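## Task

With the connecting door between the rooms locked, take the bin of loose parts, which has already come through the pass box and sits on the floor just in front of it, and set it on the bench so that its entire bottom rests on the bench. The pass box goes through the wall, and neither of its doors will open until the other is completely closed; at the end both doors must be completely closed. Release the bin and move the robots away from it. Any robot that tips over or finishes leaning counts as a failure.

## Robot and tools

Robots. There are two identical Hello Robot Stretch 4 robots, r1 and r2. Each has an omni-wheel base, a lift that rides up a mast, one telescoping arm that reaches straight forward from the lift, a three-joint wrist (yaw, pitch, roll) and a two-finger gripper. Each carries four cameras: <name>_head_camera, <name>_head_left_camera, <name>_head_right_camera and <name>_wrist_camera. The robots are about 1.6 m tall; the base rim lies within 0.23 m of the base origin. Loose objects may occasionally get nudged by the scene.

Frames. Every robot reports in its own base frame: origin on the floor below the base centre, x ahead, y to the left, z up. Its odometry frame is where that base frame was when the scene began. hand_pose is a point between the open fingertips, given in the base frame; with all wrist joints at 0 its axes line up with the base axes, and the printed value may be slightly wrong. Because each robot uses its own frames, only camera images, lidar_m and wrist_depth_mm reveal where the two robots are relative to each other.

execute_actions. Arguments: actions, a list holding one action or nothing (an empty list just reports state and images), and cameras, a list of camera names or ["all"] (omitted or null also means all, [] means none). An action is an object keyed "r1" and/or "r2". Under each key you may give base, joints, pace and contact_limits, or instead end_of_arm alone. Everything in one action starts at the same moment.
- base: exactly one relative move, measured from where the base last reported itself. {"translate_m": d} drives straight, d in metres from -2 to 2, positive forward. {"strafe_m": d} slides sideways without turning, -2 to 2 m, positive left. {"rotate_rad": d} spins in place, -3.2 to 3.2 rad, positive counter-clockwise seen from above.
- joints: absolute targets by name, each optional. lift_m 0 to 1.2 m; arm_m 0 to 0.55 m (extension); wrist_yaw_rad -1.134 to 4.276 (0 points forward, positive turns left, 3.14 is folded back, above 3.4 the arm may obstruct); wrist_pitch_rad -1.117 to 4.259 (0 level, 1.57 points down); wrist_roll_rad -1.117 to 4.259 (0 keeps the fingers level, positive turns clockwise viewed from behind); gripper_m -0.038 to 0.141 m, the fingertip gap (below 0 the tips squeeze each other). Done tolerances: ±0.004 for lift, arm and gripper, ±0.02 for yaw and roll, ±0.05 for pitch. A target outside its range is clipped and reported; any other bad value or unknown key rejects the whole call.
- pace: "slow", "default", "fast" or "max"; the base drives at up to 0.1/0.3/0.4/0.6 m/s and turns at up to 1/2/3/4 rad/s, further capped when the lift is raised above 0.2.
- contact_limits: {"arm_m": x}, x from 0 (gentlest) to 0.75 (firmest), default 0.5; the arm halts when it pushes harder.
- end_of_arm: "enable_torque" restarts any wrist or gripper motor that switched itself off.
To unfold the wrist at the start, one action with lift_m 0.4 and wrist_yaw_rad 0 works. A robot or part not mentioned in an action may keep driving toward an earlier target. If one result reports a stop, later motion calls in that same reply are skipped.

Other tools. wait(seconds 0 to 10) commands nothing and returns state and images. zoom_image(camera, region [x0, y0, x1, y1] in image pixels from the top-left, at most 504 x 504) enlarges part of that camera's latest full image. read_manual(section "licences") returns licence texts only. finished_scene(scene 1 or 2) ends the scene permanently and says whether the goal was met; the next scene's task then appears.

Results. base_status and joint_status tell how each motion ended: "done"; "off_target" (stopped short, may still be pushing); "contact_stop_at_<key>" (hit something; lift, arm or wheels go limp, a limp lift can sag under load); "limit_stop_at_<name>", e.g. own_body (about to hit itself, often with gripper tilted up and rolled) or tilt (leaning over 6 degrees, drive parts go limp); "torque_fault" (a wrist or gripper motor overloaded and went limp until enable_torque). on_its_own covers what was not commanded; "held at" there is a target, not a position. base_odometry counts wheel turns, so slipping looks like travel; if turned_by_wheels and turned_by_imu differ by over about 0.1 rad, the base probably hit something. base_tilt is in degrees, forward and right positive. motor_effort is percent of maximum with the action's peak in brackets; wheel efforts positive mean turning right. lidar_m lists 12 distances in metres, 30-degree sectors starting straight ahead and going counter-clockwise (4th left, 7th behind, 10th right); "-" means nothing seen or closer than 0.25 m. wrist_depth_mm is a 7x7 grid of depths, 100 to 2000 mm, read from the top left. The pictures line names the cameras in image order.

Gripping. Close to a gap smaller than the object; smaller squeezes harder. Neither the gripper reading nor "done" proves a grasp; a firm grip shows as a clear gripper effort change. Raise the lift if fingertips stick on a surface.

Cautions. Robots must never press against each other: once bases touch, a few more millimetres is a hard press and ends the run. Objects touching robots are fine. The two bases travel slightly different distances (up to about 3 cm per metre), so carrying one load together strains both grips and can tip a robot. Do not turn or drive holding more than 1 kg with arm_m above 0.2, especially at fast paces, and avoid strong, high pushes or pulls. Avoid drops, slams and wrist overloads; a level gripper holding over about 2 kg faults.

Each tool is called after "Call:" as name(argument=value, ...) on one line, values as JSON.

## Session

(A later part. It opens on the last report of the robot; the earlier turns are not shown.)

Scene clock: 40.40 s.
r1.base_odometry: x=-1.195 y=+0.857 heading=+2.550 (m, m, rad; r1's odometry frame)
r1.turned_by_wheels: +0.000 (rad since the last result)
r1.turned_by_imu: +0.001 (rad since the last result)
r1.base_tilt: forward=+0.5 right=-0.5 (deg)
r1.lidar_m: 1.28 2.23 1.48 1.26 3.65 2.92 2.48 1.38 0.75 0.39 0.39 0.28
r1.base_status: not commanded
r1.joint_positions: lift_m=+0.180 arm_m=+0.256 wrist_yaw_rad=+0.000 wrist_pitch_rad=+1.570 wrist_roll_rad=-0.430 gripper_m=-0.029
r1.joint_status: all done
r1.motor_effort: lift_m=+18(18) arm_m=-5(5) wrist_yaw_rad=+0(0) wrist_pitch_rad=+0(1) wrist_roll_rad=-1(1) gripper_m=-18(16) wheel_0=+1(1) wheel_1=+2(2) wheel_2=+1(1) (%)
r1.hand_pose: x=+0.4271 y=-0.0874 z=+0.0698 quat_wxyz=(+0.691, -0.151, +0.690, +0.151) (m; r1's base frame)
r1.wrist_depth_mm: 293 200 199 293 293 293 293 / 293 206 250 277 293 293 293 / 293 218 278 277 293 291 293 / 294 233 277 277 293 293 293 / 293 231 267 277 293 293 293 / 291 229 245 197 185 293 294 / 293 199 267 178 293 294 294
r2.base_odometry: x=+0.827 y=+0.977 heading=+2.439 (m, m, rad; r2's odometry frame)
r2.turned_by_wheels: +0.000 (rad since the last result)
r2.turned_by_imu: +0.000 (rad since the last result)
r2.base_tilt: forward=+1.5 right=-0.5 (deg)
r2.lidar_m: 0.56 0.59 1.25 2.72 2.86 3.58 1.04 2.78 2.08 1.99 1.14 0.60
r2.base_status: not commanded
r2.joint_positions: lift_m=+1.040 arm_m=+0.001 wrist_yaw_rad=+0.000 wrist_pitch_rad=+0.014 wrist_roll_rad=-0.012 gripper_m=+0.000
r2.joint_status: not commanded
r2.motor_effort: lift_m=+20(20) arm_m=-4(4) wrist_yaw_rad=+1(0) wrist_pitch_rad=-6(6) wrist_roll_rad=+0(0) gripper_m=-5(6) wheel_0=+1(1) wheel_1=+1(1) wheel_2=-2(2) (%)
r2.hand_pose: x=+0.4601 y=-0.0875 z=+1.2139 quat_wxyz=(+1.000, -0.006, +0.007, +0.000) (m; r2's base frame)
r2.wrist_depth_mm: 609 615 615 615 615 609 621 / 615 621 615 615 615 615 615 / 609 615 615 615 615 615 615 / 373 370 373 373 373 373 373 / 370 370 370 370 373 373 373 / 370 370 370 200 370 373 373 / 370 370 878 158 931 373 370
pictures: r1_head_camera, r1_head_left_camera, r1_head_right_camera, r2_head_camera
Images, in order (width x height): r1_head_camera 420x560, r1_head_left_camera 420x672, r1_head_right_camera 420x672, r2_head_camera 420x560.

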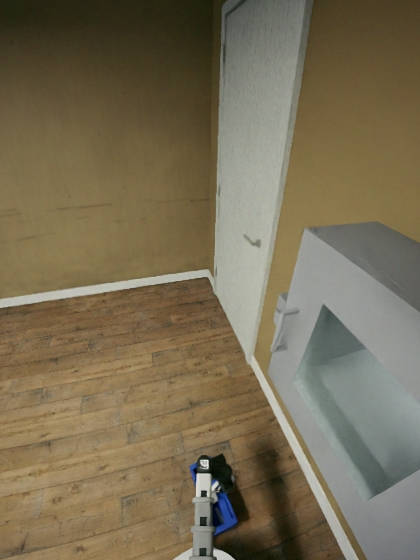

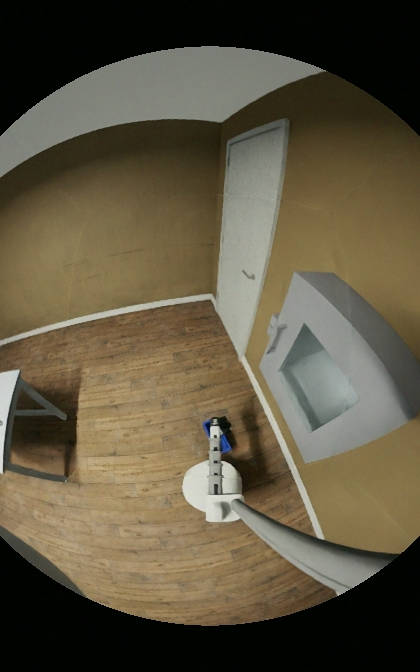

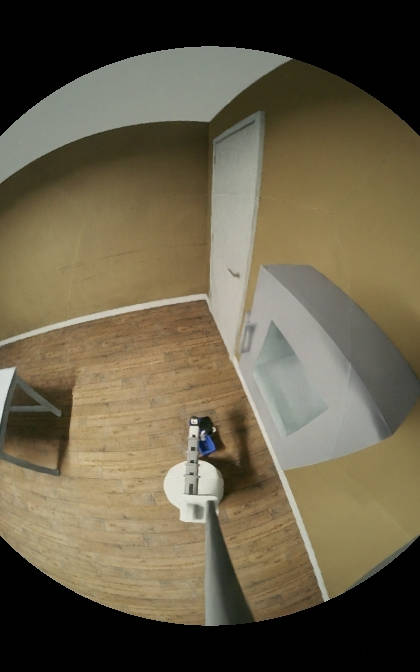

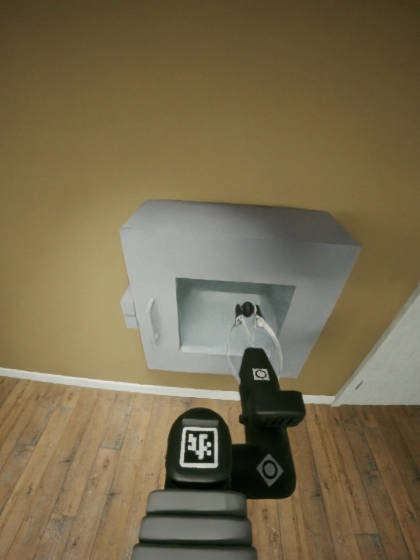

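Call:
execute_actions(actions=[{"r1": {"base": {"rotate_rad": 1.616}, "joints": {"lift_m": 0.62}}, "r2": {"joints": {"lift_m": 0.78, "arm_m": 0.08}}}], cameras=["r1_head_camera", "r1_wrist_camera", "r2_wrist_camera"])

Scene clock: 46.27 s.
r1.base_odometry: x=-1.195 y=+0.857 heading=-2.117 (m, m, rad; r1's odometry frame)
r1.turned_by_wheels: +1.616 (rad since the last result)
r1.turned_by_imu: +1.658 (rad since the last result)
r1.base_tilt: forward=+0.4 right=-0.4 (deg)
r1.lidar_m: 0.26 3.62 2.77 2.51 1.26 0.76 0.40 0.39 0.48 1.31 2.24 0.27
r1.base_status: done
r1.joint_positions: lift_m=+0.620 arm_m=+0.256 wrist_yaw_rad=+0.000 wrist_pitch_rad=+1.569 wrist_roll_rad=-0.430 gripper_m=-0.029
r1.joint_status: all done
r1.motor_effort: lift_m=+23(24) arm_m=-5(5) wrist_yaw_rad=-1(1) wrist_pitch_rad=-1(6) wrist_roll_rad=-1(2) gripper_m=-18(18) wheel_0=+0(8) wheel_1=-1(5) wheel_2=+0(7) (%)
r1.hand_pose: x=+0.4273 y=-0.0874 z=+0.5093 quat_wxyz=(+0.691, -0.151, +0.690, +0.151) (m; r1's base frame)
r1.wrist_depth_mm: 732 200 198 723 732 732 732 / 732 206 251 276 732 732 732 / 732 219 277 278 732 732 732 / 732 233 278 277 732 732 732 / 723 230 268 277 732 732 741 / 732 229 246 198 185 732 732 / 723 199 266 178 732 732 732
r2.base_odometry: x=+0.827 y=+0.977 heading=+2.439 (m, m, rad; r2's odometry frame)
r2.turned_by_wheels: +0.000 (rad since the last result)
r2.turned_by_imu: +0.001 (rad since the last result)
r2.base_tilt: forward=+1.5 right=-0.4 (deg)
r2.lidar_m: 0.57 0.57 1.24 2.71 2.85 3.58 1.04 2.79 2.04 1.99 1.14 0.62
r2.base_status: not commanded
r2.joint_positions: lift_m=+0.780 arm_m=+0.079 wrist_yaw_rad=+0.000 wrist_pitch_rad=+0.014 wrist_roll_rad=-0.012 gripper_m=+0.000
r2.joint_status: all done
r2.motor_effort: lift_m=+16(21) arm_m=+5(5) wrist_yaw_rad=+0(1) wrist_pitch_rad=-7(6) wrist_roll_rad=+0(0) gripper_m=-7(6) wheel_0=+1(1) wheel_1=+1(1) wheel_2=-2(2) (%)
r2.hand_pose: x=+0.5386 y=-0.0874 z=+0.9542 quat_wxyz=(+1.000, -0.006, +0.007, +0.000) (m; r2's base frame)
r2.wrist_depth_mm: 294 525 535 539 549 496 294 / 294 597 778 809 759 500 294 / 294 591 866 - 866 508 296 / 294 580 866 - 878 512 294 / 294 574 878 - 866 517 296 / 293 574 798 200 732 521 294 / 294 500 544 158 525 306 294
pictures: r1_head_camera, r1_wrist_camera, r2_wrist_camera
camera_calibration (this result's frames):
r1_wrist_camera: T_world_to_cam=[[0.38017, -0.924916, -0.0010187, -0.235432], [-0.924855, -0.380132, -0.011971, 0.431524], [0.0106849, 0.00549315, -0.999928, 0.728521], [0, 0, 0, 1]] pos_world=[0.480817, -0.0577206, 0.733394]
r2_wrist_camera: T_world_to_cam=[[-0.033985, -0.998442, -0.0442515, -0.0281127], [-0.00813119, 0.0445519, -0.998974, 1.02324], [0.999389, -0.0335903, -0.00963262, -0.307362], [0, 0, 0, 1]] pos_world=[0.314539, -0.0839808, 1.01799]
Images, in order (width x height): r1_head_camera 420x560, r1_wrist_camera 616x392, r2_wrist_camera 616x392.

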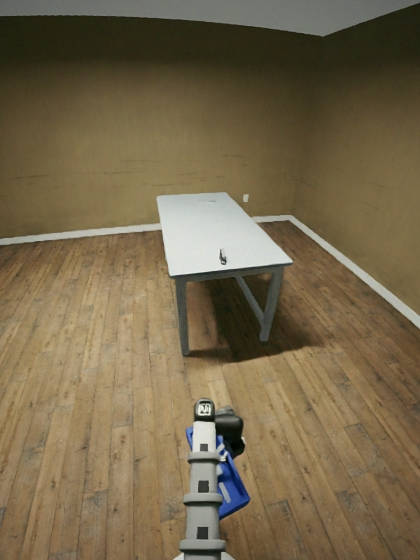

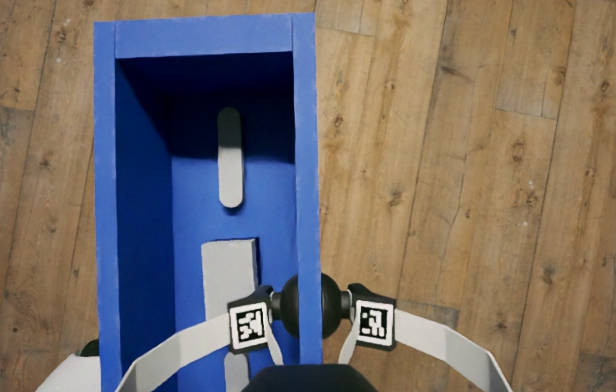

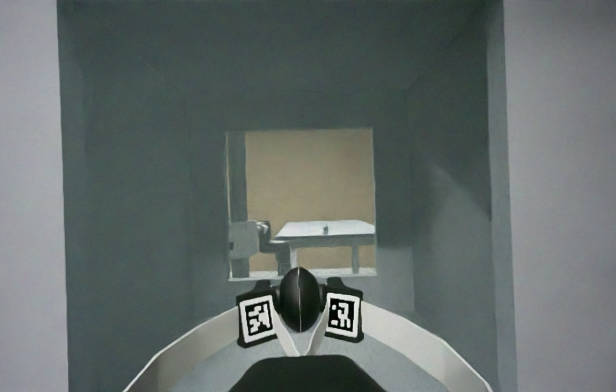

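Call:
zoom_image(camera="r1_head_camera", region=[140, 180, 320, 360])

Region (140, 180, 320, 360) of r1_head_camera's 420x560 image, scaled by 2.800, with more detail than that image has.

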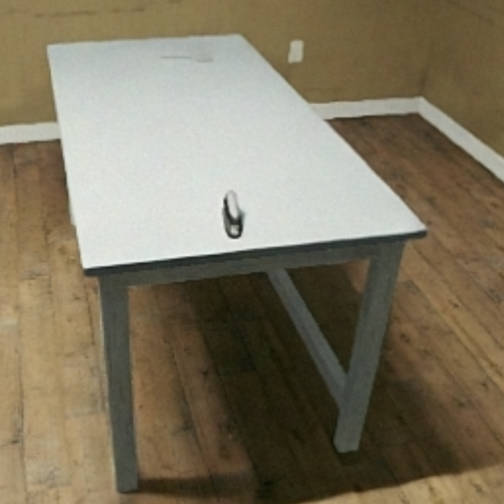

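Call:
zoom_image(camera="r2_wrist_camera", region=[180, 90, 440, 300])

Region (180, 90, 440, 300) of r2_wrist_camera's 616x392 image, scaled by 1.938; it fills the top 407 rows of this view, and the rest is white.

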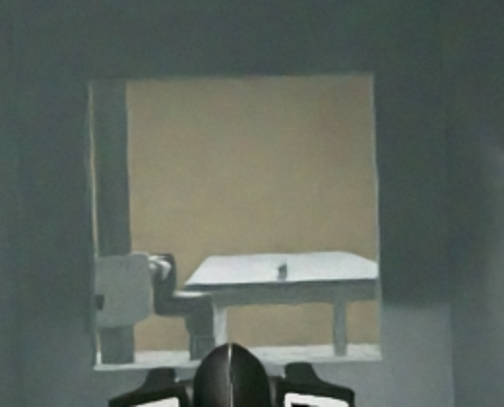

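Call:
execute_actions(actions=[{"r1": {"base": {"translate_m": 1.05}, "joints": {"lift_m": 1.05, "arm_m": 0.10, "wrist_yaw_rad": 1.57, "wrist_roll_rad": 1.34}}, "r2": {"base": {"strafe_m": 0.225}, "joints": {"lift_m": 0.82, "arm_m": 0.0, "gripper_m": 0.08}}}], cameras=["r1_head_camera", "r1_wrist_camera", "r2_head_camera", "r2_wrist_camera"])

Scene clock: 60.10 s.
r1.base_odometry: x=-1.741 y=-0.040 heading=-2.117 (m, m, rad; r1's odometry frame)
r1.turned_by_wheels: +0.000 (rad since the last result)
r1.turned_by_imu: -0.001 (rad since the last result)
r1.base_tilt: forward=+0.4 right=-0.4 (deg)
r1.lidar_m: 0.25 0.25 0.27 2.70 2.72 1.96 1.43 1.42 1.92 1.98 0.42 0.26
r1.base_status: done
r1.joint_positions: lift_m=+1.050 arm_m=+0.101 wrist_yaw_rad=+1.570 wrist_pitch_rad=+1.571 wrist_roll_rad=+1.340 gripper_m=-0.029
r1.joint_status: all done
r1.motor_effort: lift_m=+23(25) arm_m=-5(7) wrist_yaw_rad=+0(7) wrist_pitch_rad=-3(3) wrist_roll_rad=+0(5) gripper_m=-17(18) wheel_0=+1(3) wheel_1=+1(5) wheel_2=+1(9) (%)
r1.hand_pose: x=+0.3592 y=-0.0001 z=+0.9394 quat_wxyz=(+0.702, -0.081, +0.702, +0.081) (m; r1's base frame)
r1.wrist_depth_mm: 1138 200 198 399 402 402 399 / 1160 207 251 277 399 402 399 / 1160 234 278 277 399 404 399 / 1160 233 277 277 402 399 402 / 1160 231 267 277 392 402 399 / 1160 228 246 197 185 402 402 / 1160 199 266 178 1138 399 1160
r2.base_odometry: x=+0.682 y=+0.805 heading=+2.439 (m, m, rad; r2's odometry frame)
r2.turned_by_wheels: +0.000 (rad since the last result)
r2.turned_by_imu: +0.000 (rad since the last result)
r2.base_tilt: forward=+1.4 right=-0.3 (deg)
r2.lidar_m: 0.56 0.88 1.27 2.50 2.61 3.55 1.04 1.12 2.29 2.20 0.87 0.60
r2.base_status: done
r2.joint_positions: lift_m=+0.820 arm_m=+0.001 wrist_yaw_rad=+0.000 wrist_pitch_rad=+0.014 wrist_roll_rad=-0.012 gripper_m=+0.080
r2.joint_status: all done
r2.motor_effort: lift_m=+20(23) arm_m=-4(4) wrist_yaw_rad=+1(1) wrist_pitch_rad=-6(6) wrist_roll_rad=+1(0) gripper_m=-3(7) wheel_0=-3(11) wheel_1=+1(9) wheel_2=+0(2) (%)
r2.hand_pose: x=+0.4601 y=-0.0874 z=+0.9939 quat_wxyz=(+1.000, -0.006, +0.007, +0.000) (m; r2's base frame)
r2.wrist_depth_mm: 621 621 382 382 379 384 382 / 621 621 382 382 410 707 615 / 621 621 379 379 960 946 676 / 615 621 379 379 - 946 676 / 621 615 379 377 - 960 683 / 621 621 208 379 190 917 691 / 615 621 379 142 699 634 640
pictures: r1_head_camera, r1_wrist_camera, r2_head_camera, r2_wrist_camera
camera_calibration (this result's frames):
r1_wrist_camera: T_world_to_cam=[[0.188731, -0.982028, -0.00144972, -0.0592311], [-0.981977, -0.188705, -0.010521, 0.426105], [0.0100584, 0.00340923, -0.999944, 1.15902], [0, 0, 0, 1]] pos_world=[0.417946, 0.0182903, 1.16335]
r2_wrist_camera: T_world_to_cam=[[-0.0341072, -0.998438, -0.0442513, -0.0290046], [-0.00813649, 0.044553, -0.998974, 1.06222], [0.999385, -0.0337122, -0.00964336, -0.228535], [0, 0, 0, 1]] pos_world=[0.236048, -0.0839886, 1.05764]
Images, in order (width x height): r1_head_camera 420x560, r1_wrist_camera 616x392, r2_head_camera 420x560, r2_wrist_camera 616x392.

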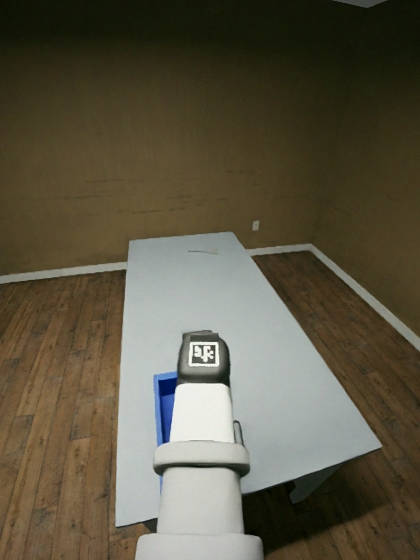

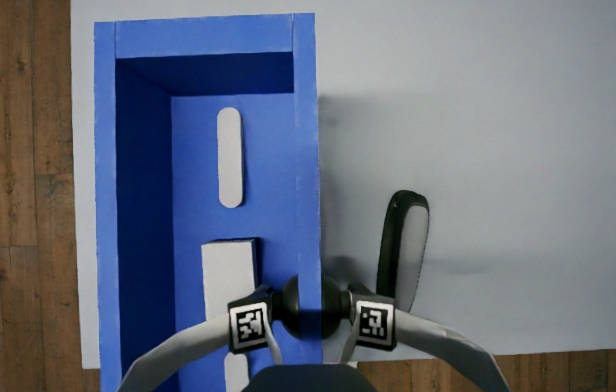

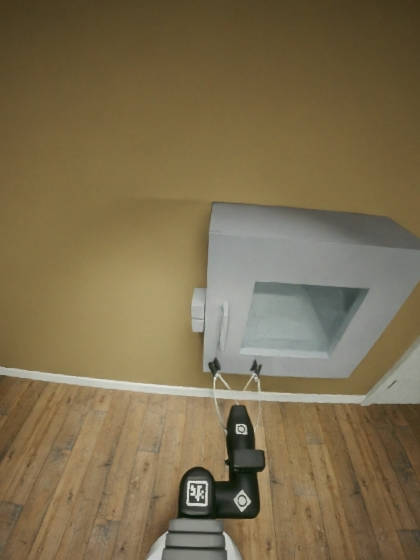

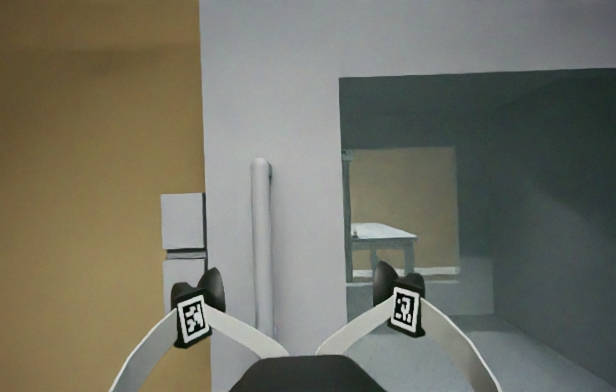

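Call:
execute_actions(actions=[{"r1": {"joints": {"arm_m": 0.23, "lift_m": 0.942}}, "r2": {"base": {"strafe_m": 0.04}, "joints": {"gripper_m": 0.12, "arm_m": 0.11}}}], cameras=["r1_wrist_camera", "r2_wrist_camera"])

Scene clock: 64.30 s.
r1.base_odometry: x=-1.741 y=-0.040 heading=-2.117 (m, m, rad; r1's odometry frame)
r1.turned_by_wheels: +0.000 (rad since the last result)
r1.turned_by_imu: +0.001 (rad since the last result)
r1.base_tilt: forward=+0.4 right=-0.4 (deg)
r1.lidar_m: 0.25 0.25 0.30 2.68 2.70 1.91 1.42 1.42 1.92 1.99 0.42 0.25
r1.base_status: not commanded
r1.joint_positions: lift_m=+0.942 arm_m=+0.229 wrist_yaw_rad=+1.570 wrist_pitch_rad=+1.571 wrist_roll_rad=+1.340 gripper_m=-0.029
r1.joint_status: all done
r1.motor_effort: lift_m=+18(19) arm_m=+5(10) wrist_yaw_rad=+0(0) wrist_pitch_rad=-3(4) wrist_roll_rad=+0(1) gripper_m=-17(19) wheel_0=+0(0) wheel_1=+1(1) wheel_2=+1(1) (%)
r1.hand_pose: x=+0.4874 y=-0.0001 z=+0.8318 quat_wxyz=(+0.702, -0.081, +0.702, +0.081) (m; r1's base frame)
r1.wrist_depth_mm: 290 200 198 293 291 293 291 / 290 206 250 277 291 291 291 / 290 218 278 277 293 293 293 / 290 233 277 276 291 293 293 / 291 231 268 277 293 293 293 / 293 229 245 197 185 293 293 / 291 199 267 178 283 293 293
r2.base_odometry: x=+0.656 y=+0.775 heading=+2.439 (m, m, rad; r2's odometry frame)
r2.turned_by_wheels: +0.000 (rad since the last result)
r2.turned_by_imu: +0.000 (rad since the last result)
r2.base_tilt: forward=+1.4 right=-0.3 (deg)
r2.lidar_m: 0.55 0.86 1.27 2.45 2.58 3.57 1.05 1.09 2.35 2.26 0.84 0.62
r2.base_status: done
r2.joint_positions: lift_m=+0.820 arm_m=+0.109 wrist_yaw_rad=+0.000 wrist_pitch_rad=+0.014 wrist_roll_rad=-0.012 gripper_m=+0.120
r2.joint_status: all done
r2.motor_effort: lift_m=+20(20) arm_m=+4(4) wrist_yaw_rad=+0(0) wrist_pitch_rad=-6(5) wrist_roll_rad=-1(0) gripper_m=-1(2) wheel_0=-4(11) wheel_1=+2(10) wheel_2=+0(0) (%)
r2.hand_pose: x=+0.5686 y=-0.0874 z=+0.9939 quat_wxyz=(+1.000, -0.006, +0.007, +0.000) (m; r2's base frame)
r2.wrist_depth_mm: 517 517 512 274 273 282 287 / 512 517 508 273 274 715 683 / 512 512 512 273 274 842 732 / 512 512 273 273 273 - 741 / 512 517 273 273 274 - 750 / 512 211 273 273 216 842 750 / 512 512 512 146 274 640 668
pictures: r1_wrist_camera, r2_wrist_camera
camera_calibration (this result's frames):
r1_wrist_camera: T_world_to_cam=[[0.188686, -0.982036, -0.00141343, -0.0835978], [-0.981986, -0.188661, -0.010514, 0.550841], [0.0100585, 0.00337182, -0.999944, 1.05012], [0, 0, 0, 1]] pos_world=[0.546129, 0.0182853, 1.05573]
r2_wrist_camera: T_world_to_cam=[[-0.0338896, -0.998445, -0.044252, -0.0253654], [-0.00812346, 0.0445511, -0.998974, 1.06309], [0.999393, -0.0334953, -0.00962065, -0.336961], [0, 0, 0, 1]] pos_world=[0.344532, -0.0839746, 1.05764]
Images, in order (width x height): r1_wrist_camera 616x392, r2_wrist_camera 616x392.

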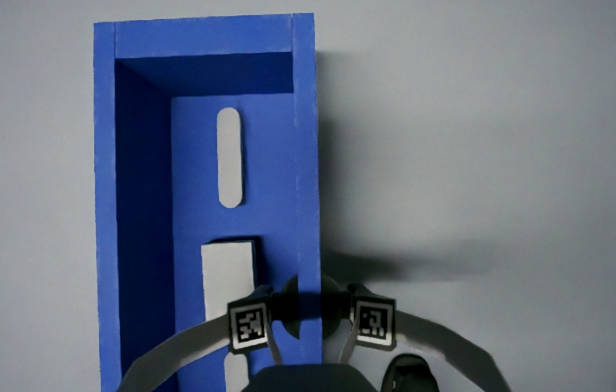

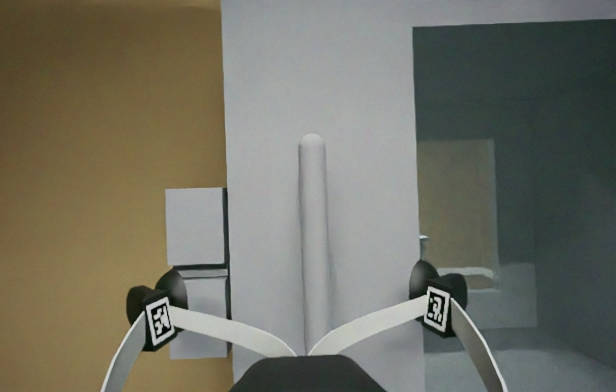

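Call:
execute_actions(actions=[{"r1": {"joints": {"gripper_m": 0.045}}, "r2": {"joints": {"gripper_m": -0.02}}}], cameras=["r1_wrist_camera", "r2_wrist_camera"])

Scene clock: 68.40 s.
r1.base_odometry: x=-1.741 y=-0.040 heading=-2.117 (m, m, rad; r1's odometry frame)
r1.turned_by_wheels: +0.000 (rad since the last result)
r1.turned_by_imu: +0.001 (rad since the last result)
r1.base_tilt: forward=+0.4 right=-0.4 (deg)
r1.lidar_m: 0.25 0.25 0.28 2.70 2.70 1.91 1.44 1.42 1.93 1.99 0.43 0.26
r1.base_status: not commanded
r1.joint_positions: lift_m=+0.942 arm_m=+0.229 wrist_yaw_rad=+1.570 wrist_pitch_rad=+1.571 wrist_roll_rad=+1.340 gripper_m=+0.045
r1.joint_status: all done
r1.motor_effort: lift_m=+19(18) arm_m=+5(5) wrist_yaw_rad=+1(0) wrist_pitch_rad=-4(5) wrist_roll_rad=+0(0) gripper_m=-2(17) wheel_0=+0(0) wheel_1=+1(1) wheel_2=+1(1) (%)
r1.hand_pose: x=+0.4874 y=+0.0000 z=+0.8318 quat_wxyz=(+0.702, -0.081, +0.702, +0.081) (m; r1's base frame)
r1.wrist_depth_mm: 293 204 204 291 294 293 294 / 293 222 250 282 293 294 294 / 293 238 283 283 294 294 294 / 293 236 282 283 293 294 294 / 291 236 282 283 294 294 294 / 293 233 211 283 196 294 294 / 291 204 281 158 293 293 293
r2.base_odometry: x=+0.656 y=+0.775 heading=+2.439 (m, m, rad; r2's odometry frame)
r2.turned_by_wheels: +0.000 (rad since the last result)
r2.turned_by_imu: +0.000 (rad since the last result)
r2.base_tilt: forward=+1.5 right=-0.5 (deg)
r2.lidar_m: 0.54 0.88 1.25 2.43 2.56 3.54 1.04 1.10 2.33 2.26 0.83 0.61
r2.base_status: not commanded
r2.joint_positions: lift_m=+0.820 arm_m=+0.109 wrist_yaw_rad=-0.009 wrist_pitch_rad=+0.014 wrist_roll_rad=-0.012 gripper_m=-0.019
r2.joint_status: all done
r2.on_its_own: wrist_yaw_rad is at rest, and its effort (+27) is outside its rest range (-13 to +13)
r2.motor_effort: lift_m=+20(20) arm_m=+3(4) wrist_yaw_rad=+27(27) wrist_pitch_rad=-5(6) wrist_roll_rad=+0(0) gripper_m=-19(21) wheel_0=-4(5) wheel_1=+1(2) wheel_2=+0(0) (%)
r2.hand_pose: x=+0.5680 y=-0.0901 z=+0.9939 quat_wxyz=(+1.000, -0.006, +0.007, -0.005) (m; r2's base frame)
r2.wrist_depth_mm: 512 517 267 268 271 282 287 / 512 512 267 268 270 707 668 / 512 512 267 267 270 842 715 / 508 508 267 267 270 878 715 / 508 512 267 266 270 878 732 / 508 508 185 210 180 854 732 / 508 512 266 147 270 597 668
pictures: r1_wrist_camera, r2_wrist_camera
camera_calibration (this result's frames):
r1_wrist_camera: T_world_to_cam=[[0.188685, -0.982036, -0.00185516, -0.0831034], [-0.981986, -0.188656, -0.0105994, 0.55094], [0.010059, 0.00382168, -0.999942, 1.05011], [0, 0, 0, 1]] pos_world=[0.546133, 0.0183142, 1.05574]
r2_wrist_camera: T_world_to_cam=[[-0.0431415, -0.998088, -0.0442525, -0.0227622], [-0.00771028, 0.044625, -0.998974, 1.06298], [0.999039, -0.042756, -0.00962074, -0.337114], [0, 0, 0, 1]] pos_world=[0.344004, -0.0845679, 1.05764]
Images, in order (width x height): r1_wrist_camera 616x392, r2_wrist_camera 616x392.

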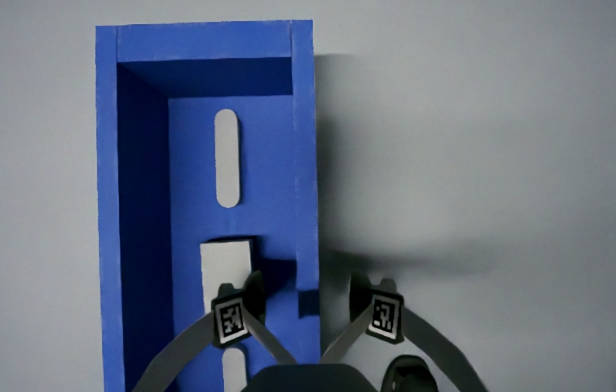

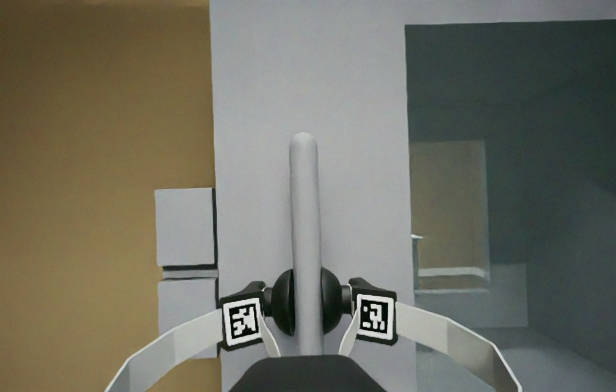

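Call:
execute_actions(actions=[{"r1": {"joints": {"lift_m": 1.06}}, "r2": {"joints": {"arm_m": 0.04}, "contact_limits": {"arm_m": 0.4}}}], cameras=["r1_wrist_camera", "r2_wrist_camera", "r2_head_camera"])

Scene clock: 70.47 s.
r1.base_odometry: x=-1.741 y=-0.040 heading=-2.117 (m, m, rad; r1's odometry frame)
r1.turned_by_wheels: +0.000 (rad since the last result)
r1.turned_by_imu: +0.000 (rad since the last result)
r1.base_tilt: forward=+0.5 right=-0.4 (deg)
r1.lidar_m: 0.25 0.25 0.29 2.69 2.72 1.93 1.43 1.43 1.95 1.99 0.42 0.25
r1.base_status: not commanded
r1.joint_positions: lift_m=+1.060 arm_m=+0.229 wrist_yaw_rad=+1.570 wrist_pitch_rad=+1.571 wrist_roll_rad=+1.340 gripper_m=+0.045
r1.joint_status: all done
r1.motor_effort: lift_m=+21(23) arm_m=+5(5) wrist_yaw_rad=+0(1) wrist_pitch_rad=-3(4) wrist_roll_rad=-1(1) gripper_m=-3(2) wheel_0=+0(0) wheel_1=+1(1) wheel_2=+1(1) (%)
r1.hand_pose: x=+0.4874 y=+0.0000 z=+0.9495 quat_wxyz=(+0.702, -0.081, +0.702, +0.081) (m; r1's base frame)
r1.wrist_depth_mm: 410 410 410 413 410 410 413 / 788 410 410 413 410 410 410 / 798 413 389 399 413 413 413 / 788 410 392 399 413 413 410 / 1160 410 368 399 413 410 410 / 1182 410 211 402 196 410 413 / 1182 410 375 158 402 413 413
r2.base_odometry: x=+0.656 y=+0.775 heading=+2.438 (m, m, rad; r2's odometry frame)
r2.turned_by_wheels: -0.001 (rad since the last result)
r2.turned_by_imu: +0.000 (rad since the last result)
r2.base_tilt: forward=+1.6 right=-0.4 (deg)
r2.lidar_m: 0.48 0.88 1.26 2.44 2.58 3.57 1.06 1.11 2.35 2.25 0.83 0.53
r2.base_status: not commanded
r2.joint_positions: lift_m=+0.820 arm_m=+0.041 wrist_yaw_rad=-0.019 wrist_pitch_rad=+0.015 wrist_roll_rad=-0.012 gripper_m=-0.019
r2.joint_status: all done
r2.on_its_own: wrist_yaw_rad is at rest, and its effort (+54) is outside its rest range (-13 to +13)
r2.motor_effort: lift_m=+20(20) arm_m=-5(5) wrist_yaw_rad=+54(54) wrist_pitch_rad=-7(8) wrist_roll_rad=+1(1) gripper_m=-22(22) wheel_0=-8(8) wheel_1=+0(2) wheel_2=-2(2) (%)
r2.contact_limits: arm_m 0.4
r2.hand_pose: x=+0.4986 y=-0.0928 z=+0.9937 quat_wxyz=(+1.000, -0.006, +0.008, -0.009) (m; r2's base frame)
r2.wrist_depth_mm: 564 580 259 267 279 296 306 / 569 574 260 266 278 707 654 / 569 574 260 263 278 931 691 / 569 574 260 263 277 931 699 / 569 569 259 260 277 946 699 / 569 569 256 208 181 917 707 / 569 569 254 208 276 156 647
pictures: r1_wrist_camera, r2_head_camera, r2_wrist_camera
camera_calibration (this result's frames):
r1_wrist_camera: T_world_to_cam=[[0.188685, -0.982036, -0.00187599, -0.0828596], [-0.981986, -0.188655, -0.0106034, 0.552195], [0.010059, 0.0038429, -0.999942, 1.16785], [0, 0, 0, 1]] pos_world=[0.546135, 0.0183156, 1.17348]
r2_wrist_camera: T_world_to_cam=[[-0.0527909, -0.997626, -0.044228, -0.0236981], [-0.00801997, 0.0447119, -0.998968, 1.06251], [0.998573, -0.0523817, -0.0103613, -0.267823], [0, 0, 0, 1]] pos_world=[0.274712, -0.0851779, 1.05759]
Images, in order (width x height): r1_wrist_camera 616x392, r2_head_camera 420x560, r2_wrist_camera 616x392.

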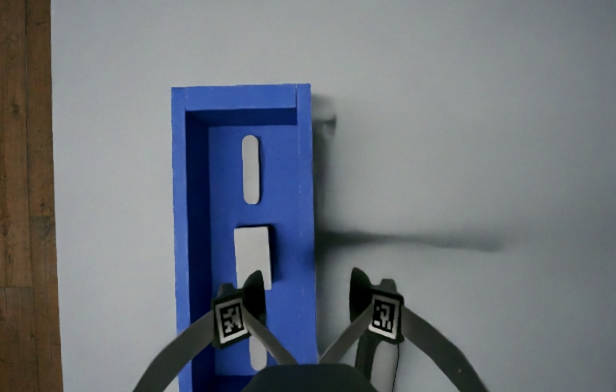

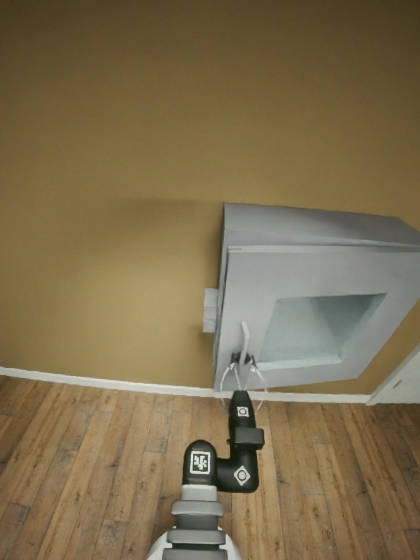

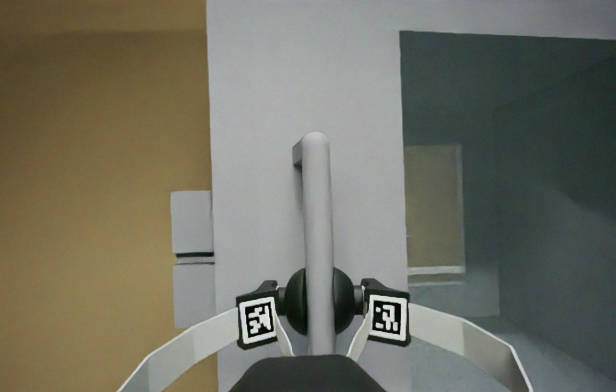

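Call:
execute_actions(actions=[{"r1": {"base": {"translate_m": -0.4}, "joints": {"arm_m": 0.0}}, "r2": {"joints": {"arm_m": 0.13}, "contact_limits": {"arm_m": 0.25}}}], cameras=["r1_head_camera", "r2_wrist_camera"])

Scene clock: 73.83 s.
r1.base_odometry: x=-1.533 y=+0.302 heading=-2.117 (m, m, rad; r1's odometry frame)
r1.turned_by_wheels: +0.000 (rad since the last result)
r1.turned_by_imu: +0.002 (rad since the last result)
r1.base_tilt: forward=+0.4 right=-0.4 (deg)
r1.lidar_m: 0.60 0.61 3.01 2.60 2.48 1.49 1.05 1.04 1.49 2.09 2.10 0.70
r1.base_status: done
r1.joint_positions: lift_m=+1.060 arm_m=+0.001 wrist_yaw_rad=+1.570 wrist_pitch_rad=+1.570 wrist_roll_rad=+1.340 gripper_m=+0.045
r1.joint_status: all done
r1.motor_effort: lift_m=+21(22) arm_m=-5(6) wrist_yaw_rad=+0(1) wrist_pitch_rad=-4(3) wrist_roll_rad=+0(0) gripper_m=-3(3) wheel_0=-1(1) wheel_1=-2(6) wheel_2=-2(9) (%)
r1.hand_pose: x=+0.2592 y=+0.0000 z=+0.9495 quat_wxyz=(+0.702, -0.081, +0.702, +0.081) (m; r1's base frame)
r1.wrist_depth_mm: 1160 1160 1160 1160 1160 1160 1160 / 1182 1160 1160 1160 1160 1160 1182 / 1182 1182 1160 1160 1182 1182 1160 / 1160 1160 1160 1160 1182 1182 1160 / 1160 1160 1160 960 1160 1138 1182 / 1160 1160 211 960 196 1182 1160 / 1138 1160 960 158 1160 1160 1182
r2.base_odometry: x=+0.656 y=+0.775 heading=+2.438 (m, m, rad; r2's odometry frame)
r2.turned_by_wheels: +0.000 (rad since the last result)
r2.turned_by_imu: +0.000 (rad since the last result)
r2.base_tilt: forward=+1.4 right=-0.4 (deg)
r2.lidar_m: 0.55 0.87 1.26 2.44 2.57 3.53 1.03 1.09 2.33 2.24 0.84 0.60
r2.base_status: not commanded
r2.joint_positions: lift_m=+0.820 arm_m=+0.129 wrist_yaw_rad=-0.010 wrist_pitch_rad=+0.014 wrist_roll_rad=-0.012 gripper_m=-0.020
r2.joint_status: all done
r2.on_its_own: wrist_yaw_rad is at rest, and its effort (+30) is outside its rest range (-13 to +13)
r2.motor_effort: lift_m=+20(20) arm_m=+7(7) wrist_yaw_rad=+30(56) wrist_pitch_rad=-4(7) wrist_roll_rad=+0(0) gripper_m=-15(21) wheel_0=-7(8) wheel_1=+0(0) wheel_2=-4(5) (%)
r2.contact_limits: arm_m 0.25
r2.hand_pose: x=+0.5872 y=-0.0903 z=+0.9941 quat_wxyz=(+1.000, -0.006, +0.007, -0.005) (m; r2's base frame)
r2.wrist_depth_mm: 488 492 256 256 258 281 287 / 492 492 256 256 257 715 668 / 492 492 255 256 256 842 723 / 492 492 255 256 258 - 732 / 488 488 254 255 257 - 732 / 492 492 186 200 179 842 732 / 488 492 254 148 256 591 668
pictures: r1_head_camera, r2_wrist_camera
camera_calibration (this result's frames):
r2_wrist_camera: T_world_to_cam=[[-0.0440395, -0.998048, -0.044274, -0.0216394], [-0.00702928, 0.0446255, -0.998979, 1.06293], [0.999005, -0.0436833, -0.00898085, -0.357013], [0, 0, 0, 1]] pos_world=[0.363177, -0.0846265, 1.05768]
Images, in order (width x height): r1_head_camera 420x560, r2_wrist_camera 616x392.

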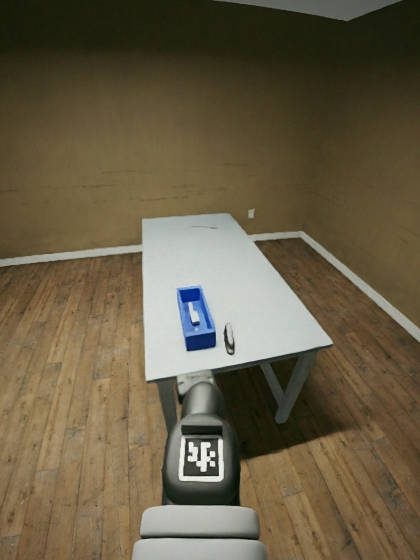

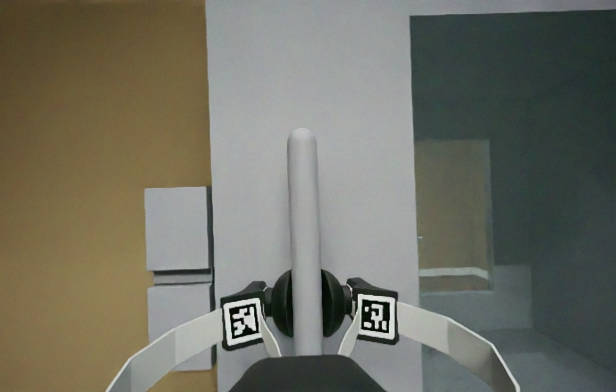

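Call:
execute_actions(actions=[{"r2": {"joints": {"arm_m": 0.16}, "contact_limits": {"arm_m": 0.3}}}], cameras=["r2_wrist_camera"])

Scene clock: 75.17 s.
r1.base_odometry: x=-1.533 y=+0.302 heading=-2.117 (m, m, rad; r1's odometry frame)
r1.turned_by_wheels: +0.000 (rad since the last result)
r1.turned_by_imu: +0.000 (rad since the last result)
r1.base_tilt: forward=+0.4 right=-0.4 (deg)
r1.lidar_m: 0.62 0.61 3.00 2.60 2.50 1.48 1.03 1.05 1.50 2.07 2.08 0.71
r1.base_status: not commanded
r1.joint_positions: lift_m=+1.060 arm_m=+0.001 wrist_yaw_rad=+1.570 wrist_pitch_rad=+1.570 wrist_roll_rad=+1.340 gripper_m=+0.045
r1.joint_status: not commanded
r1.motor_effort: lift_m=+21(21) arm_m=-5(5) wrist_yaw_rad=+0(1) wrist_pitch_rad=-2(3) wrist_roll_rad=+0(1) gripper_m=-2(1) wheel_0=-1(1) wheel_1=-2(2) wheel_2=-2(2) (%)
r1.hand_pose: x=+0.2592 y=+0.0000 z=+0.9495 quat_wxyz=(+0.702, -0.081, +0.702, +0.081) (m; r1's base frame)
r1.wrist_depth_mm: 1160 1160 1138 1160 1182 1182 1182 / 1160 1160 1160 1182 1182 1160 1160 / 1160 1160 1182 1182 1182 1182 1182 / 1160 1160 1182 1182 1160 1160 1182 / 1160 1160 1160 960 1160 1182 1160 / 1160 1182 211 960 196 1160 1182 / 1160 1160 960 158 1160 1182 1160
r2.base_odometry: x=+0.656 y=+0.775 heading=+2.438 (m, m, rad; r2's odometry frame)
r2.turned_by_wheels: +0.000 (rad since the last result)
r2.turned_by_imu: +0.001 (rad since the last result)
r2.base_tilt: forward=+1.4 right=-0.3 (deg)
r2.lidar_m: 0.55 0.88 1.27 2.45 2.59 3.55 1.06 1.11 2.34 2.26 0.86 0.61
r2.base_status: not commanded
r2.joint_positions: lift_m=+0.820 arm_m=+0.158 wrist_yaw_rad=-0.008 wrist_pitch_rad=+0.014 wrist_roll_rad=-0.012 gripper_m=-0.020
r2.joint_status: all done
r2.on_its_own: wrist_yaw_rad is at rest, and its effort (+23) is outside its rest range (-13 to +13)
r2.motor_effort: lift_m=+20(20) arm_m=+10(11) wrist_yaw_rad=+23(28) wrist_pitch_rad=-4(5) wrist_roll_rad=+0(1) gripper_m=-10(15) wheel_0=-3(7) wheel_1=+0(0) wheel_2=-4(5) (%)
r2.contact_limits: arm_m 0.3
r2.hand_pose: x=+0.6170 y=-0.0897 z=+0.9941 quat_wxyz=(+1.000, -0.006, +0.007, -0.004) (m; r2's base frame)
r2.wrist_depth_mm: 462 466 227 227 228 473 480 / 459 466 227 227 228 707 668 / 466 462 226 226 228 809 723 / 466 466 226 227 228 - 732 / 462 462 225 227 228 - 732 / 462 462 185 185 181 798 750 / 462 224 224 168 227 597 661
pictures: r2_wrist_camera
camera_calibration (this result's frames):
r2_wrist_camera: T_world_to_cam=[[-0.0417847, -0.998145, -0.0442738, -0.0210822], [-0.00706821, 0.0446067, -0.99898, 1.06315], [0.999102, -0.0414291, -0.00891898, -0.386589], [0, 0, 0, 1]] pos_world=[0.392875, -0.0844828, 1.05768]
Images, in order (width x height): r2_wrist_camera 616x392.

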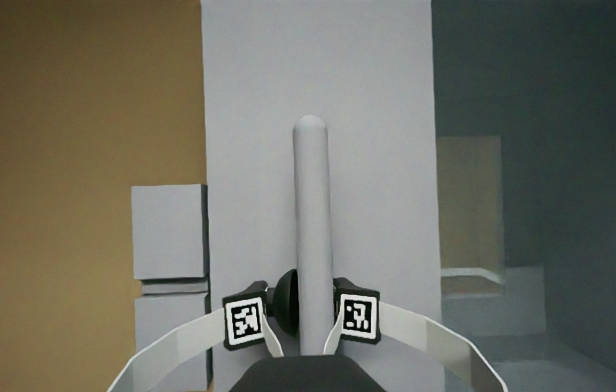

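Call:
execute_actions(actions=[{"r2": {"joints": {"arm_m": 0.185}, "contact_limits": {"arm_m": 0.3}, "pace": "slow"}}], cameras=["r2_wrist_camera"])

Scene clock: 76.30 s.
r1.base_odometry: x=-1.533 y=+0.302 heading=-2.117 (m, m, rad; r1's odometry frame)
r1.turned_by_wheels: +0.000 (rad since the last result)
r1.turned_by_imu: +0.000 (rad since the last result)
r1.base_tilt: forward=+0.4 right=-0.4 (deg)
r1.lidar_m: 0.59 0.62 3.01 2.60 2.50 1.48 1.03 1.02 1.50 2.09 2.09 0.68
r1.base_status: not commanded
r1.joint_positions: lift_m=+1.060 arm_m=+0.001 wrist_yaw_rad=+1.570 wrist_pitch_rad=+1.570 wrist_roll_rad=+1.340 gripper_m=+0.045
r1.joint_status: not commanded
r1.motor_effort: lift_m=+21(21) arm_m=-5(5) wrist_yaw_rad=+0(1) wrist_pitch_rad=-3(3) wrist_roll_rad=+0(0) gripper_m=-2(3) wheel_0=-1(1) wheel_1=-2(2) wheel_2=-2(2) (%)
r1.hand_pose: x=+0.2592 y=+0.0000 z=+0.9495 quat_wxyz=(+0.702, -0.081, +0.702, +0.081) (m; r1's base frame)
r1.wrist_depth_mm: 1160 1160 1182 1160 1182 1160 1182 / 1138 1160 1160 1182 1160 1160 1160 / 1160 1160 1182 1160 1182 1160 1182 / 1160 1182 1160 1160 1182 1182 1160 / 1160 1160 1182 960 1182 1160 1160 / 1160 1160 211 946 196 1182 1182 / 1160 1182 960 158 1182 1160 1160
r2.base_odometry: x=+0.656 y=+0.775 heading=+2.438 (m, m, rad; r2's odometry frame)
r2.turned_by_wheels: +0.000 (rad since the last result)
r2.turned_by_imu: +0.003 (rad since the last result)
r2.base_tilt: forward=+1.5 right=-0.3 (deg)
r2.lidar_m: 0.56 0.88 1.22 2.43 2.56 3.54 1.04 1.09 2.32 2.25 0.86 0.61
r2.base_status: not commanded
r2.joint_positions: lift_m=+0.820 arm_m=+0.156 wrist_yaw_rad=-0.007 wrist_pitch_rad=+0.014 wrist_roll_rad=-0.012 gripper_m=-0.020
r2.joint_status: arm_m contact_stop (moved -0.002 of +0.027)
r2.on_its_own: arm_m is slack since a contact_stop (your +0.185 is given up); wrist_yaw_rad is at rest, and its effort (+22) is outside its rest range (-13 to +13)
r2.motor_effort: lift_m=+20(20) arm_m=+0(15) wrist_yaw_rad=+22(38) wrist_pitch_rad=-4(5) wrist_roll_rad=+0(1) gripper_m=-12(13) wheel_0=-1(3) wheel_1=+0(1) wheel_2=-5(8) (%)
r2.contact_limits: arm_m 0.3
r2.hand_pose: x=+0.6149 y=-0.0895 z=+0.9941 quat_wxyz=(+1.000, -0.006, +0.007, -0.004) (m; r2's base frame)
r2.wrist_depth_mm: 466 469 229 229 229 469 480 / 466 466 229 229 229 715 668 / 462 466 229 229 229 809 732 / 466 469 229 229 229 - 741 / 466 466 228 229 229 - 741 / 462 466 183 182 181 809 750 / 462 227 227 150 229 591 668
pictures: r2_wrist_camera
camera_calibration (this result's frames):
r2_wrist_camera: T_world_to_cam=[[-0.0413494, -0.998164, -0.0442698, -0.021317], [-0.00719112, 0.0446039, -0.998979, 1.06318], [0.999119, -0.0409888, -0.00902225, -0.384378], [0, 0, 0, 1]] pos_world=[0.390803, -0.0844548, 1.05768]
Images, in order (width x height): r2_wrist_camera 616x392.

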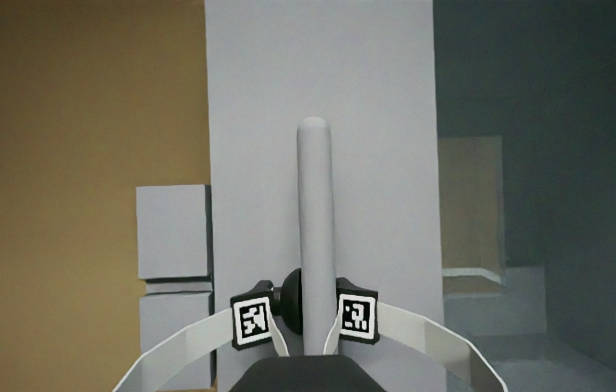

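Call:
execute_actions(actions=[{"r2": {"joints": {"gripper_m": 0.09}}}], cameras=["r2_wrist_camera"])

Scene clock: 78.40 s.
r1.base_odometry: x=-1.533 y=+0.302 heading=-2.117 (m, m, rad; r1's odometry frame)
r1.turned_by_wheels: +0.000 (rad since the last result)
r1.turned_by_imu: +0.000 (rad since the last result)
r1.base_tilt: forward=+0.4 right=-0.4 (deg)
r1.lidar_m: 0.61 0.62 3.01 2.61 2.48 1.47 1.02 1.03 1.52 2.06 2.09 0.69
r1.base_status: not commanded
r1.joint_positions: lift_m=+1.060 arm_m=+0.001 wrist_yaw_rad=+1.570 wrist_pitch_rad=+1.570 wrist_roll_rad=+1.340 gripper_m=+0.045
r1.joint_status: not commanded
r1.motor_effort: lift_m=+21(21) arm_m=-5(5) wrist_yaw_rad=+1(1) wrist_pitch_rad=-2(4) wrist_roll_rad=-1(1) gripper_m=-2(2) wheel_0=-1(1) wheel_1=-2(2) wheel_2=-2(2) (%)
r1.hand_pose: x=+0.2592 y=+0.0000 z=+0.9495 quat_wxyz=(+0.702, -0.081, +0.702, +0.081) (m; r1's base frame)
r1.wrist_depth_mm: 1160 1160 1160 1160 1160 1160 1160 / 1160 1160 1182 1160 1160 1182 1160 / 1160 1182 1160 1160 1160 1160 1182 / 1160 1160 1160 1160 1160 1182 1160 / 1182 1160 1160 946 1160 1160 1182 / 1182 1160 210 946 196 1160 1182 / 1182 1182 946 158 1160 1182 1160
r2.base_odometry: x=+0.656 y=+0.775 heading=+2.438 (m, m, rad; r2's odometry frame)
r2.turned_by_wheels: +0.000 (rad since the last result)
r2.turned_by_imu: +0.000 (rad since the last result)
r2.base_tilt: forward=+1.5 right=-0.3 (deg)
r2.lidar_m: 0.56 0.90 1.27 2.45 2.57 3.55 1.03 1.07 2.33 2.25 0.82 0.62
r2.base_status: not commanded
r2.joint_positions: lift_m=+0.820 arm_m=+0.155 wrist_yaw_rad=-0.008 wrist_pitch_rad=+0.014 wrist_roll_rad=-0.012 gripper_m=+0.090
r2.joint_status: all done
r2.on_its_own: arm_m is slack since a contact_stop (your +0.185 is given up); wrist_yaw_rad is at rest, and its effort (+25) is outside its rest range (-13 to +13)
r2.motor_effort: lift_m=+20(20) arm_m=+0(0) wrist_yaw_rad=+25(25) wrist_pitch_rad=-4(4) wrist_roll_rad=+0(0) gripper_m=+0(12) wheel_0=-1(1) wheel_1=+0(0) wheel_2=-5(5) (%)
r2.hand_pose: x=+0.6131 y=-0.0898 z=+0.9941 quat_wxyz=(+1.000, -0.006, +0.007, -0.004) (m; r2's base frame)
r2.wrist_depth_mm: 469 469 231 231 233 469 480 / 466 473 231 231 232 715 676 / 469 469 230 231 232 820 723 / 466 469 230 230 231 - 732 / 466 466 230 230 231 - 741 / 469 469 229 186 231 809 750 / 466 466 229 146 230 627 668
pictures: r2_wrist_camera
camera_calibration (this result's frames):
r2_wrist_camera: T_world_to_cam=[[-0.0423581, -0.998121, -0.0442697, -0.021058], [-0.00714583, 0.044611, -0.998979, 1.06315], [0.999077, -0.0419985, -0.00902204, -0.382694], [0, 0, 0, 1]] pos_world=[0.389046, -0.0845191, 1.05768]
Images, in order (width x height): r2_wrist_camera 616x392.

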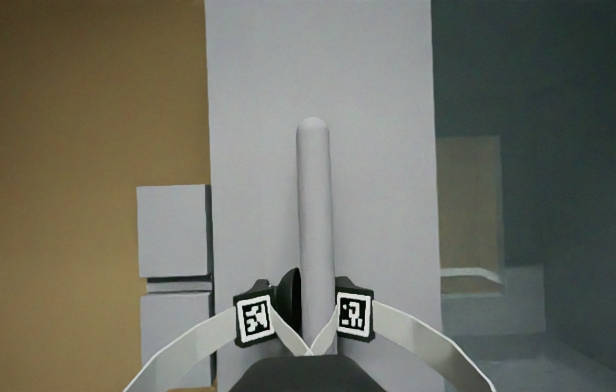

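Call:
execute_actions(actions=[{"r2": {"joints": {"arm_m": 0.135}, "pace": "slow"}}], cameras=["r2_wrist_camera"])

Scene clock: 79.90 s.
r1.base_odometry: x=-1.533 y=+0.302 heading=-2.117 (m, m, rad; r1's odometry frame)
r1.turned_by_wheels: +0.000 (rad since the last result)
r1.turned_by_imu: +0.000 (rad since the last result)
r1.base_tilt: forward=+0.4 right=-0.4 (deg)
r1.lidar_m: 0.61 0.61 3.00 2.59 2.48 1.48 1.03 1.04 1.53 2.09 2.09 0.68
r1.base_status: not commanded
r1.joint_positions: lift_m=+1.060 arm_m=+0.001 wrist_yaw_rad=+1.570 wrist_pitch_rad=+1.570 wrist_roll_rad=+1.340 gripper_m=+0.045
r1.joint_status: not commanded
r1.motor_effort: lift_m=+21(21) arm_m=-5(5) wrist_yaw_rad=+1(1) wrist_pitch_rad=-1(2) wrist_roll_rad=+0(0) gripper_m=-2(2) wheel_0=-1(1) wheel_1=-1(2) wheel_2=-2(2) (%)
r1.hand_pose: x=+0.2592 y=+0.0000 z=+0.9495 quat_wxyz=(+0.702, -0.081, +0.702, +0.081) (m; r1's base frame)
r1.wrist_depth_mm: 1160 1160 1182 1160 1160 1160 1160 / 1160 1138 1182 1160 1160 1182 1182 / 1160 1160 1182 1160 1160 1160 1182 / 1160 1160 1160 1160 1160 1160 1160 / 1160 1160 1160 946 1182 1182 1160 / 1182 1182 211 946 196 1160 1182 / 1160 1160 960 158 1160 1182 1160
r2.base_odometry: x=+0.656 y=+0.775 heading=+2.438 (m, m, rad; r2's odometry frame)
r2.turned_by_wheels: +0.000 (rad since the last result)
r2.turned_by_imu: +0.000 (rad since the last result)
r2.base_tilt: forward=+1.6 right=-0.5 (deg)
r2.lidar_m: 0.57 0.90 1.27 2.43 2.59 3.54 1.06 1.09 2.33 2.26 0.84 0.62
r2.base_status: not commanded
r2.joint_positions: lift_m=+0.820 arm_m=+0.136 wrist_yaw_rad=+0.000 wrist_pitch_rad=+0.014 wrist_roll_rad=-0.012 gripper_m=+0.090
r2.joint_status: all done
r2.motor_effort: lift_m=+20(20) arm_m=-4(4) wrist_yaw_rad=-1(24) wrist_pitch_rad=-5(5) wrist_roll_rad=+0(1) gripper_m=-2(1) wheel_0=-1(1) wheel_1=+0(0) wheel_2=-4(5) (%)
r2.hand_pose: x=+0.5952 y=-0.0874 z=+0.9940 quat_wxyz=(+1.000, -0.006, +0.007, +0.000) (m; r2's base frame)
r2.wrist_depth_mm: 484 488 249 247 249 469 484 / 488 492 492 248 249 715 676 / 488 492 488 248 247 820 741 / 488 488 247 248 248 - 750 / 484 488 247 247 248 - 750 / 488 488 219 248 193 820 759 / 488 488 247 142 247 634 668
pictures: r2_wrist_camera
camera_calibration (this result's frames):
r2_wrist_camera: T_world_to_cam=[[-0.0339545, -0.998443, -0.0442577, -0.0244401], [-0.00787127, 0.044549, -0.998976, 1.06323], [0.999392, -0.0335713, -0.00937165, -0.363742], [0, 0, 0, 1]] pos_world=[0.37106, -0.0839794, 1.05766]
Images, in order (width x height): r2_wrist_camera 616x392.

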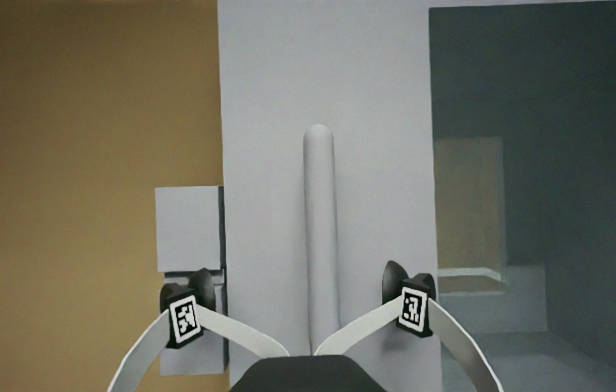

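Call:
execute_actions(actions=[{"r2": {"joints": {"arm_m": 0.18}, "contact_limits": {"arm_m": 0.2}}}], cameras=["r2_wrist_camera"])

Scene clock: 81.20 s.
r1.base_odometry: x=-1.533 y=+0.302 heading=-2.117 (m, m, rad; r1's odometry frame)
r1.turned_by_wheels: +0.000 (rad since the last result)
r1.turned_by_imu: +0.000 (rad since the last result)
r1.base_tilt: forward=+0.4 right=-0.4 (deg)
r1.lidar_m: 0.59 0.62 3.03 2.60 2.48 1.49 1.02 1.03 1.53 2.08 2.09 0.69
r1.base_status: not commanded
r1.joint_positions: lift_m=+1.060 arm_m=+0.001 wrist_yaw_rad=+1.570 wrist_pitch_rad=+1.570 wrist_roll_rad=+1.340 gripper_m=+0.045
r1.joint_status: not commanded
r1.motor_effort: lift_m=+21(21) arm_m=-5(5) wrist_yaw_rad=+1(1) wrist_pitch_rad=-3(4) wrist_roll_rad=-1(0) gripper_m=-2(1) wheel_0=-1(1) wheel_1=-2(2) wheel_2=-2(2) (%)
r1.hand_pose: x=+0.2592 y=+0.0000 z=+0.9495 quat_wxyz=(+0.702, -0.081, +0.702, +0.081) (m; r1's base frame)
r1.wrist_depth_mm: 1160 1182 1160 1160 1160 1182 1160 / 1160 1160 1182 1182 1160 1182 1182 / 1160 1182 1160 1160 1182 1182 1182 / 1160 1160 1160 1160 1160 1160 1182 / 1160 1160 1160 960 1182 1182 1182 / 1160 1160 211 946 196 1160 1160 / 1182 1160 960 158 1182 1160 1160
r2.base_odometry: x=+0.656 y=+0.775 heading=+2.438 (m, m, rad; r2's odometry frame)
r2.turned_by_wheels: +0.000 (rad since the last result)
r2.turned_by_imu: +0.002 (rad since the last result)
r2.base_tilt: forward=+1.4 right=-0.3 (deg)
r2.lidar_m: 0.58 0.87 1.28 2.44 2.61 3.56 1.05 1.10 2.33 2.25 0.85 0.61
r2.base_status: not commanded
r2.joint_positions: lift_m=+0.820 arm_m=+0.142 wrist_yaw_rad=-0.005 wrist_pitch_rad=+0.014 wrist_roll_rad=-0.012 gripper_m=+0.090
r2.joint_status: arm_m contact_stop (moved +0.007 of +0.044)
r2.on_its_own: arm_m is slack since a contact_stop (your +0.180 is given up); wrist_yaw_rad is at rest, and its effort (+16) is outside its rest range (-13 to +13)
r2.motor_effort: lift_m=+20(20) arm_m=+0(18) wrist_yaw_rad=+16(45) wrist_pitch_rad=-3(7) wrist_roll_rad=+1(1) gripper_m=-3(3) wheel_0=+0(1) wheel_1=+0(2) wheel_2=-3(9) (%)
r2.contact_limits: arm_m 0.2
r2.hand_pose: x=+0.6014 y=-0.0890 z=+0.9941 quat_wxyz=(+1.000, -0.006, +0.007, -0.003) (m; r2's base frame)
r2.wrist_depth_mm: 484 480 242 243 243 469 480 / 480 480 242 242 242 715 676 / 480 480 484 243 243 820 741 / 480 480 241 242 243 - 750 / 480 480 242 242 242 - 750 / 477 480 218 241 198 820 768 / 477 480 241 142 242 634 661
pictures: r2_wrist_camera
camera_calibration (this result's frames):
r2_wrist_camera: T_world_to_cam=[[-0.039272, -0.998252, -0.0441627, -0.0226411], [-0.00708172, 0.0444737, -0.998985, 1.06304], [0.999203, -0.0389194, -0.00881591, -0.370941], [0, 0, 0, 1]] pos_world=[0.377284, -0.0843156, 1.05769]
Images, in order (width x height): r2_wrist_camera 616x392.

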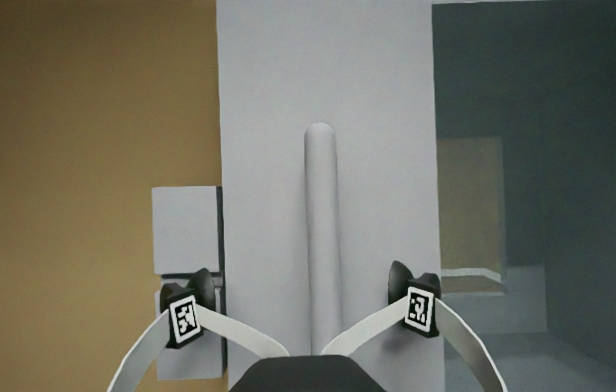

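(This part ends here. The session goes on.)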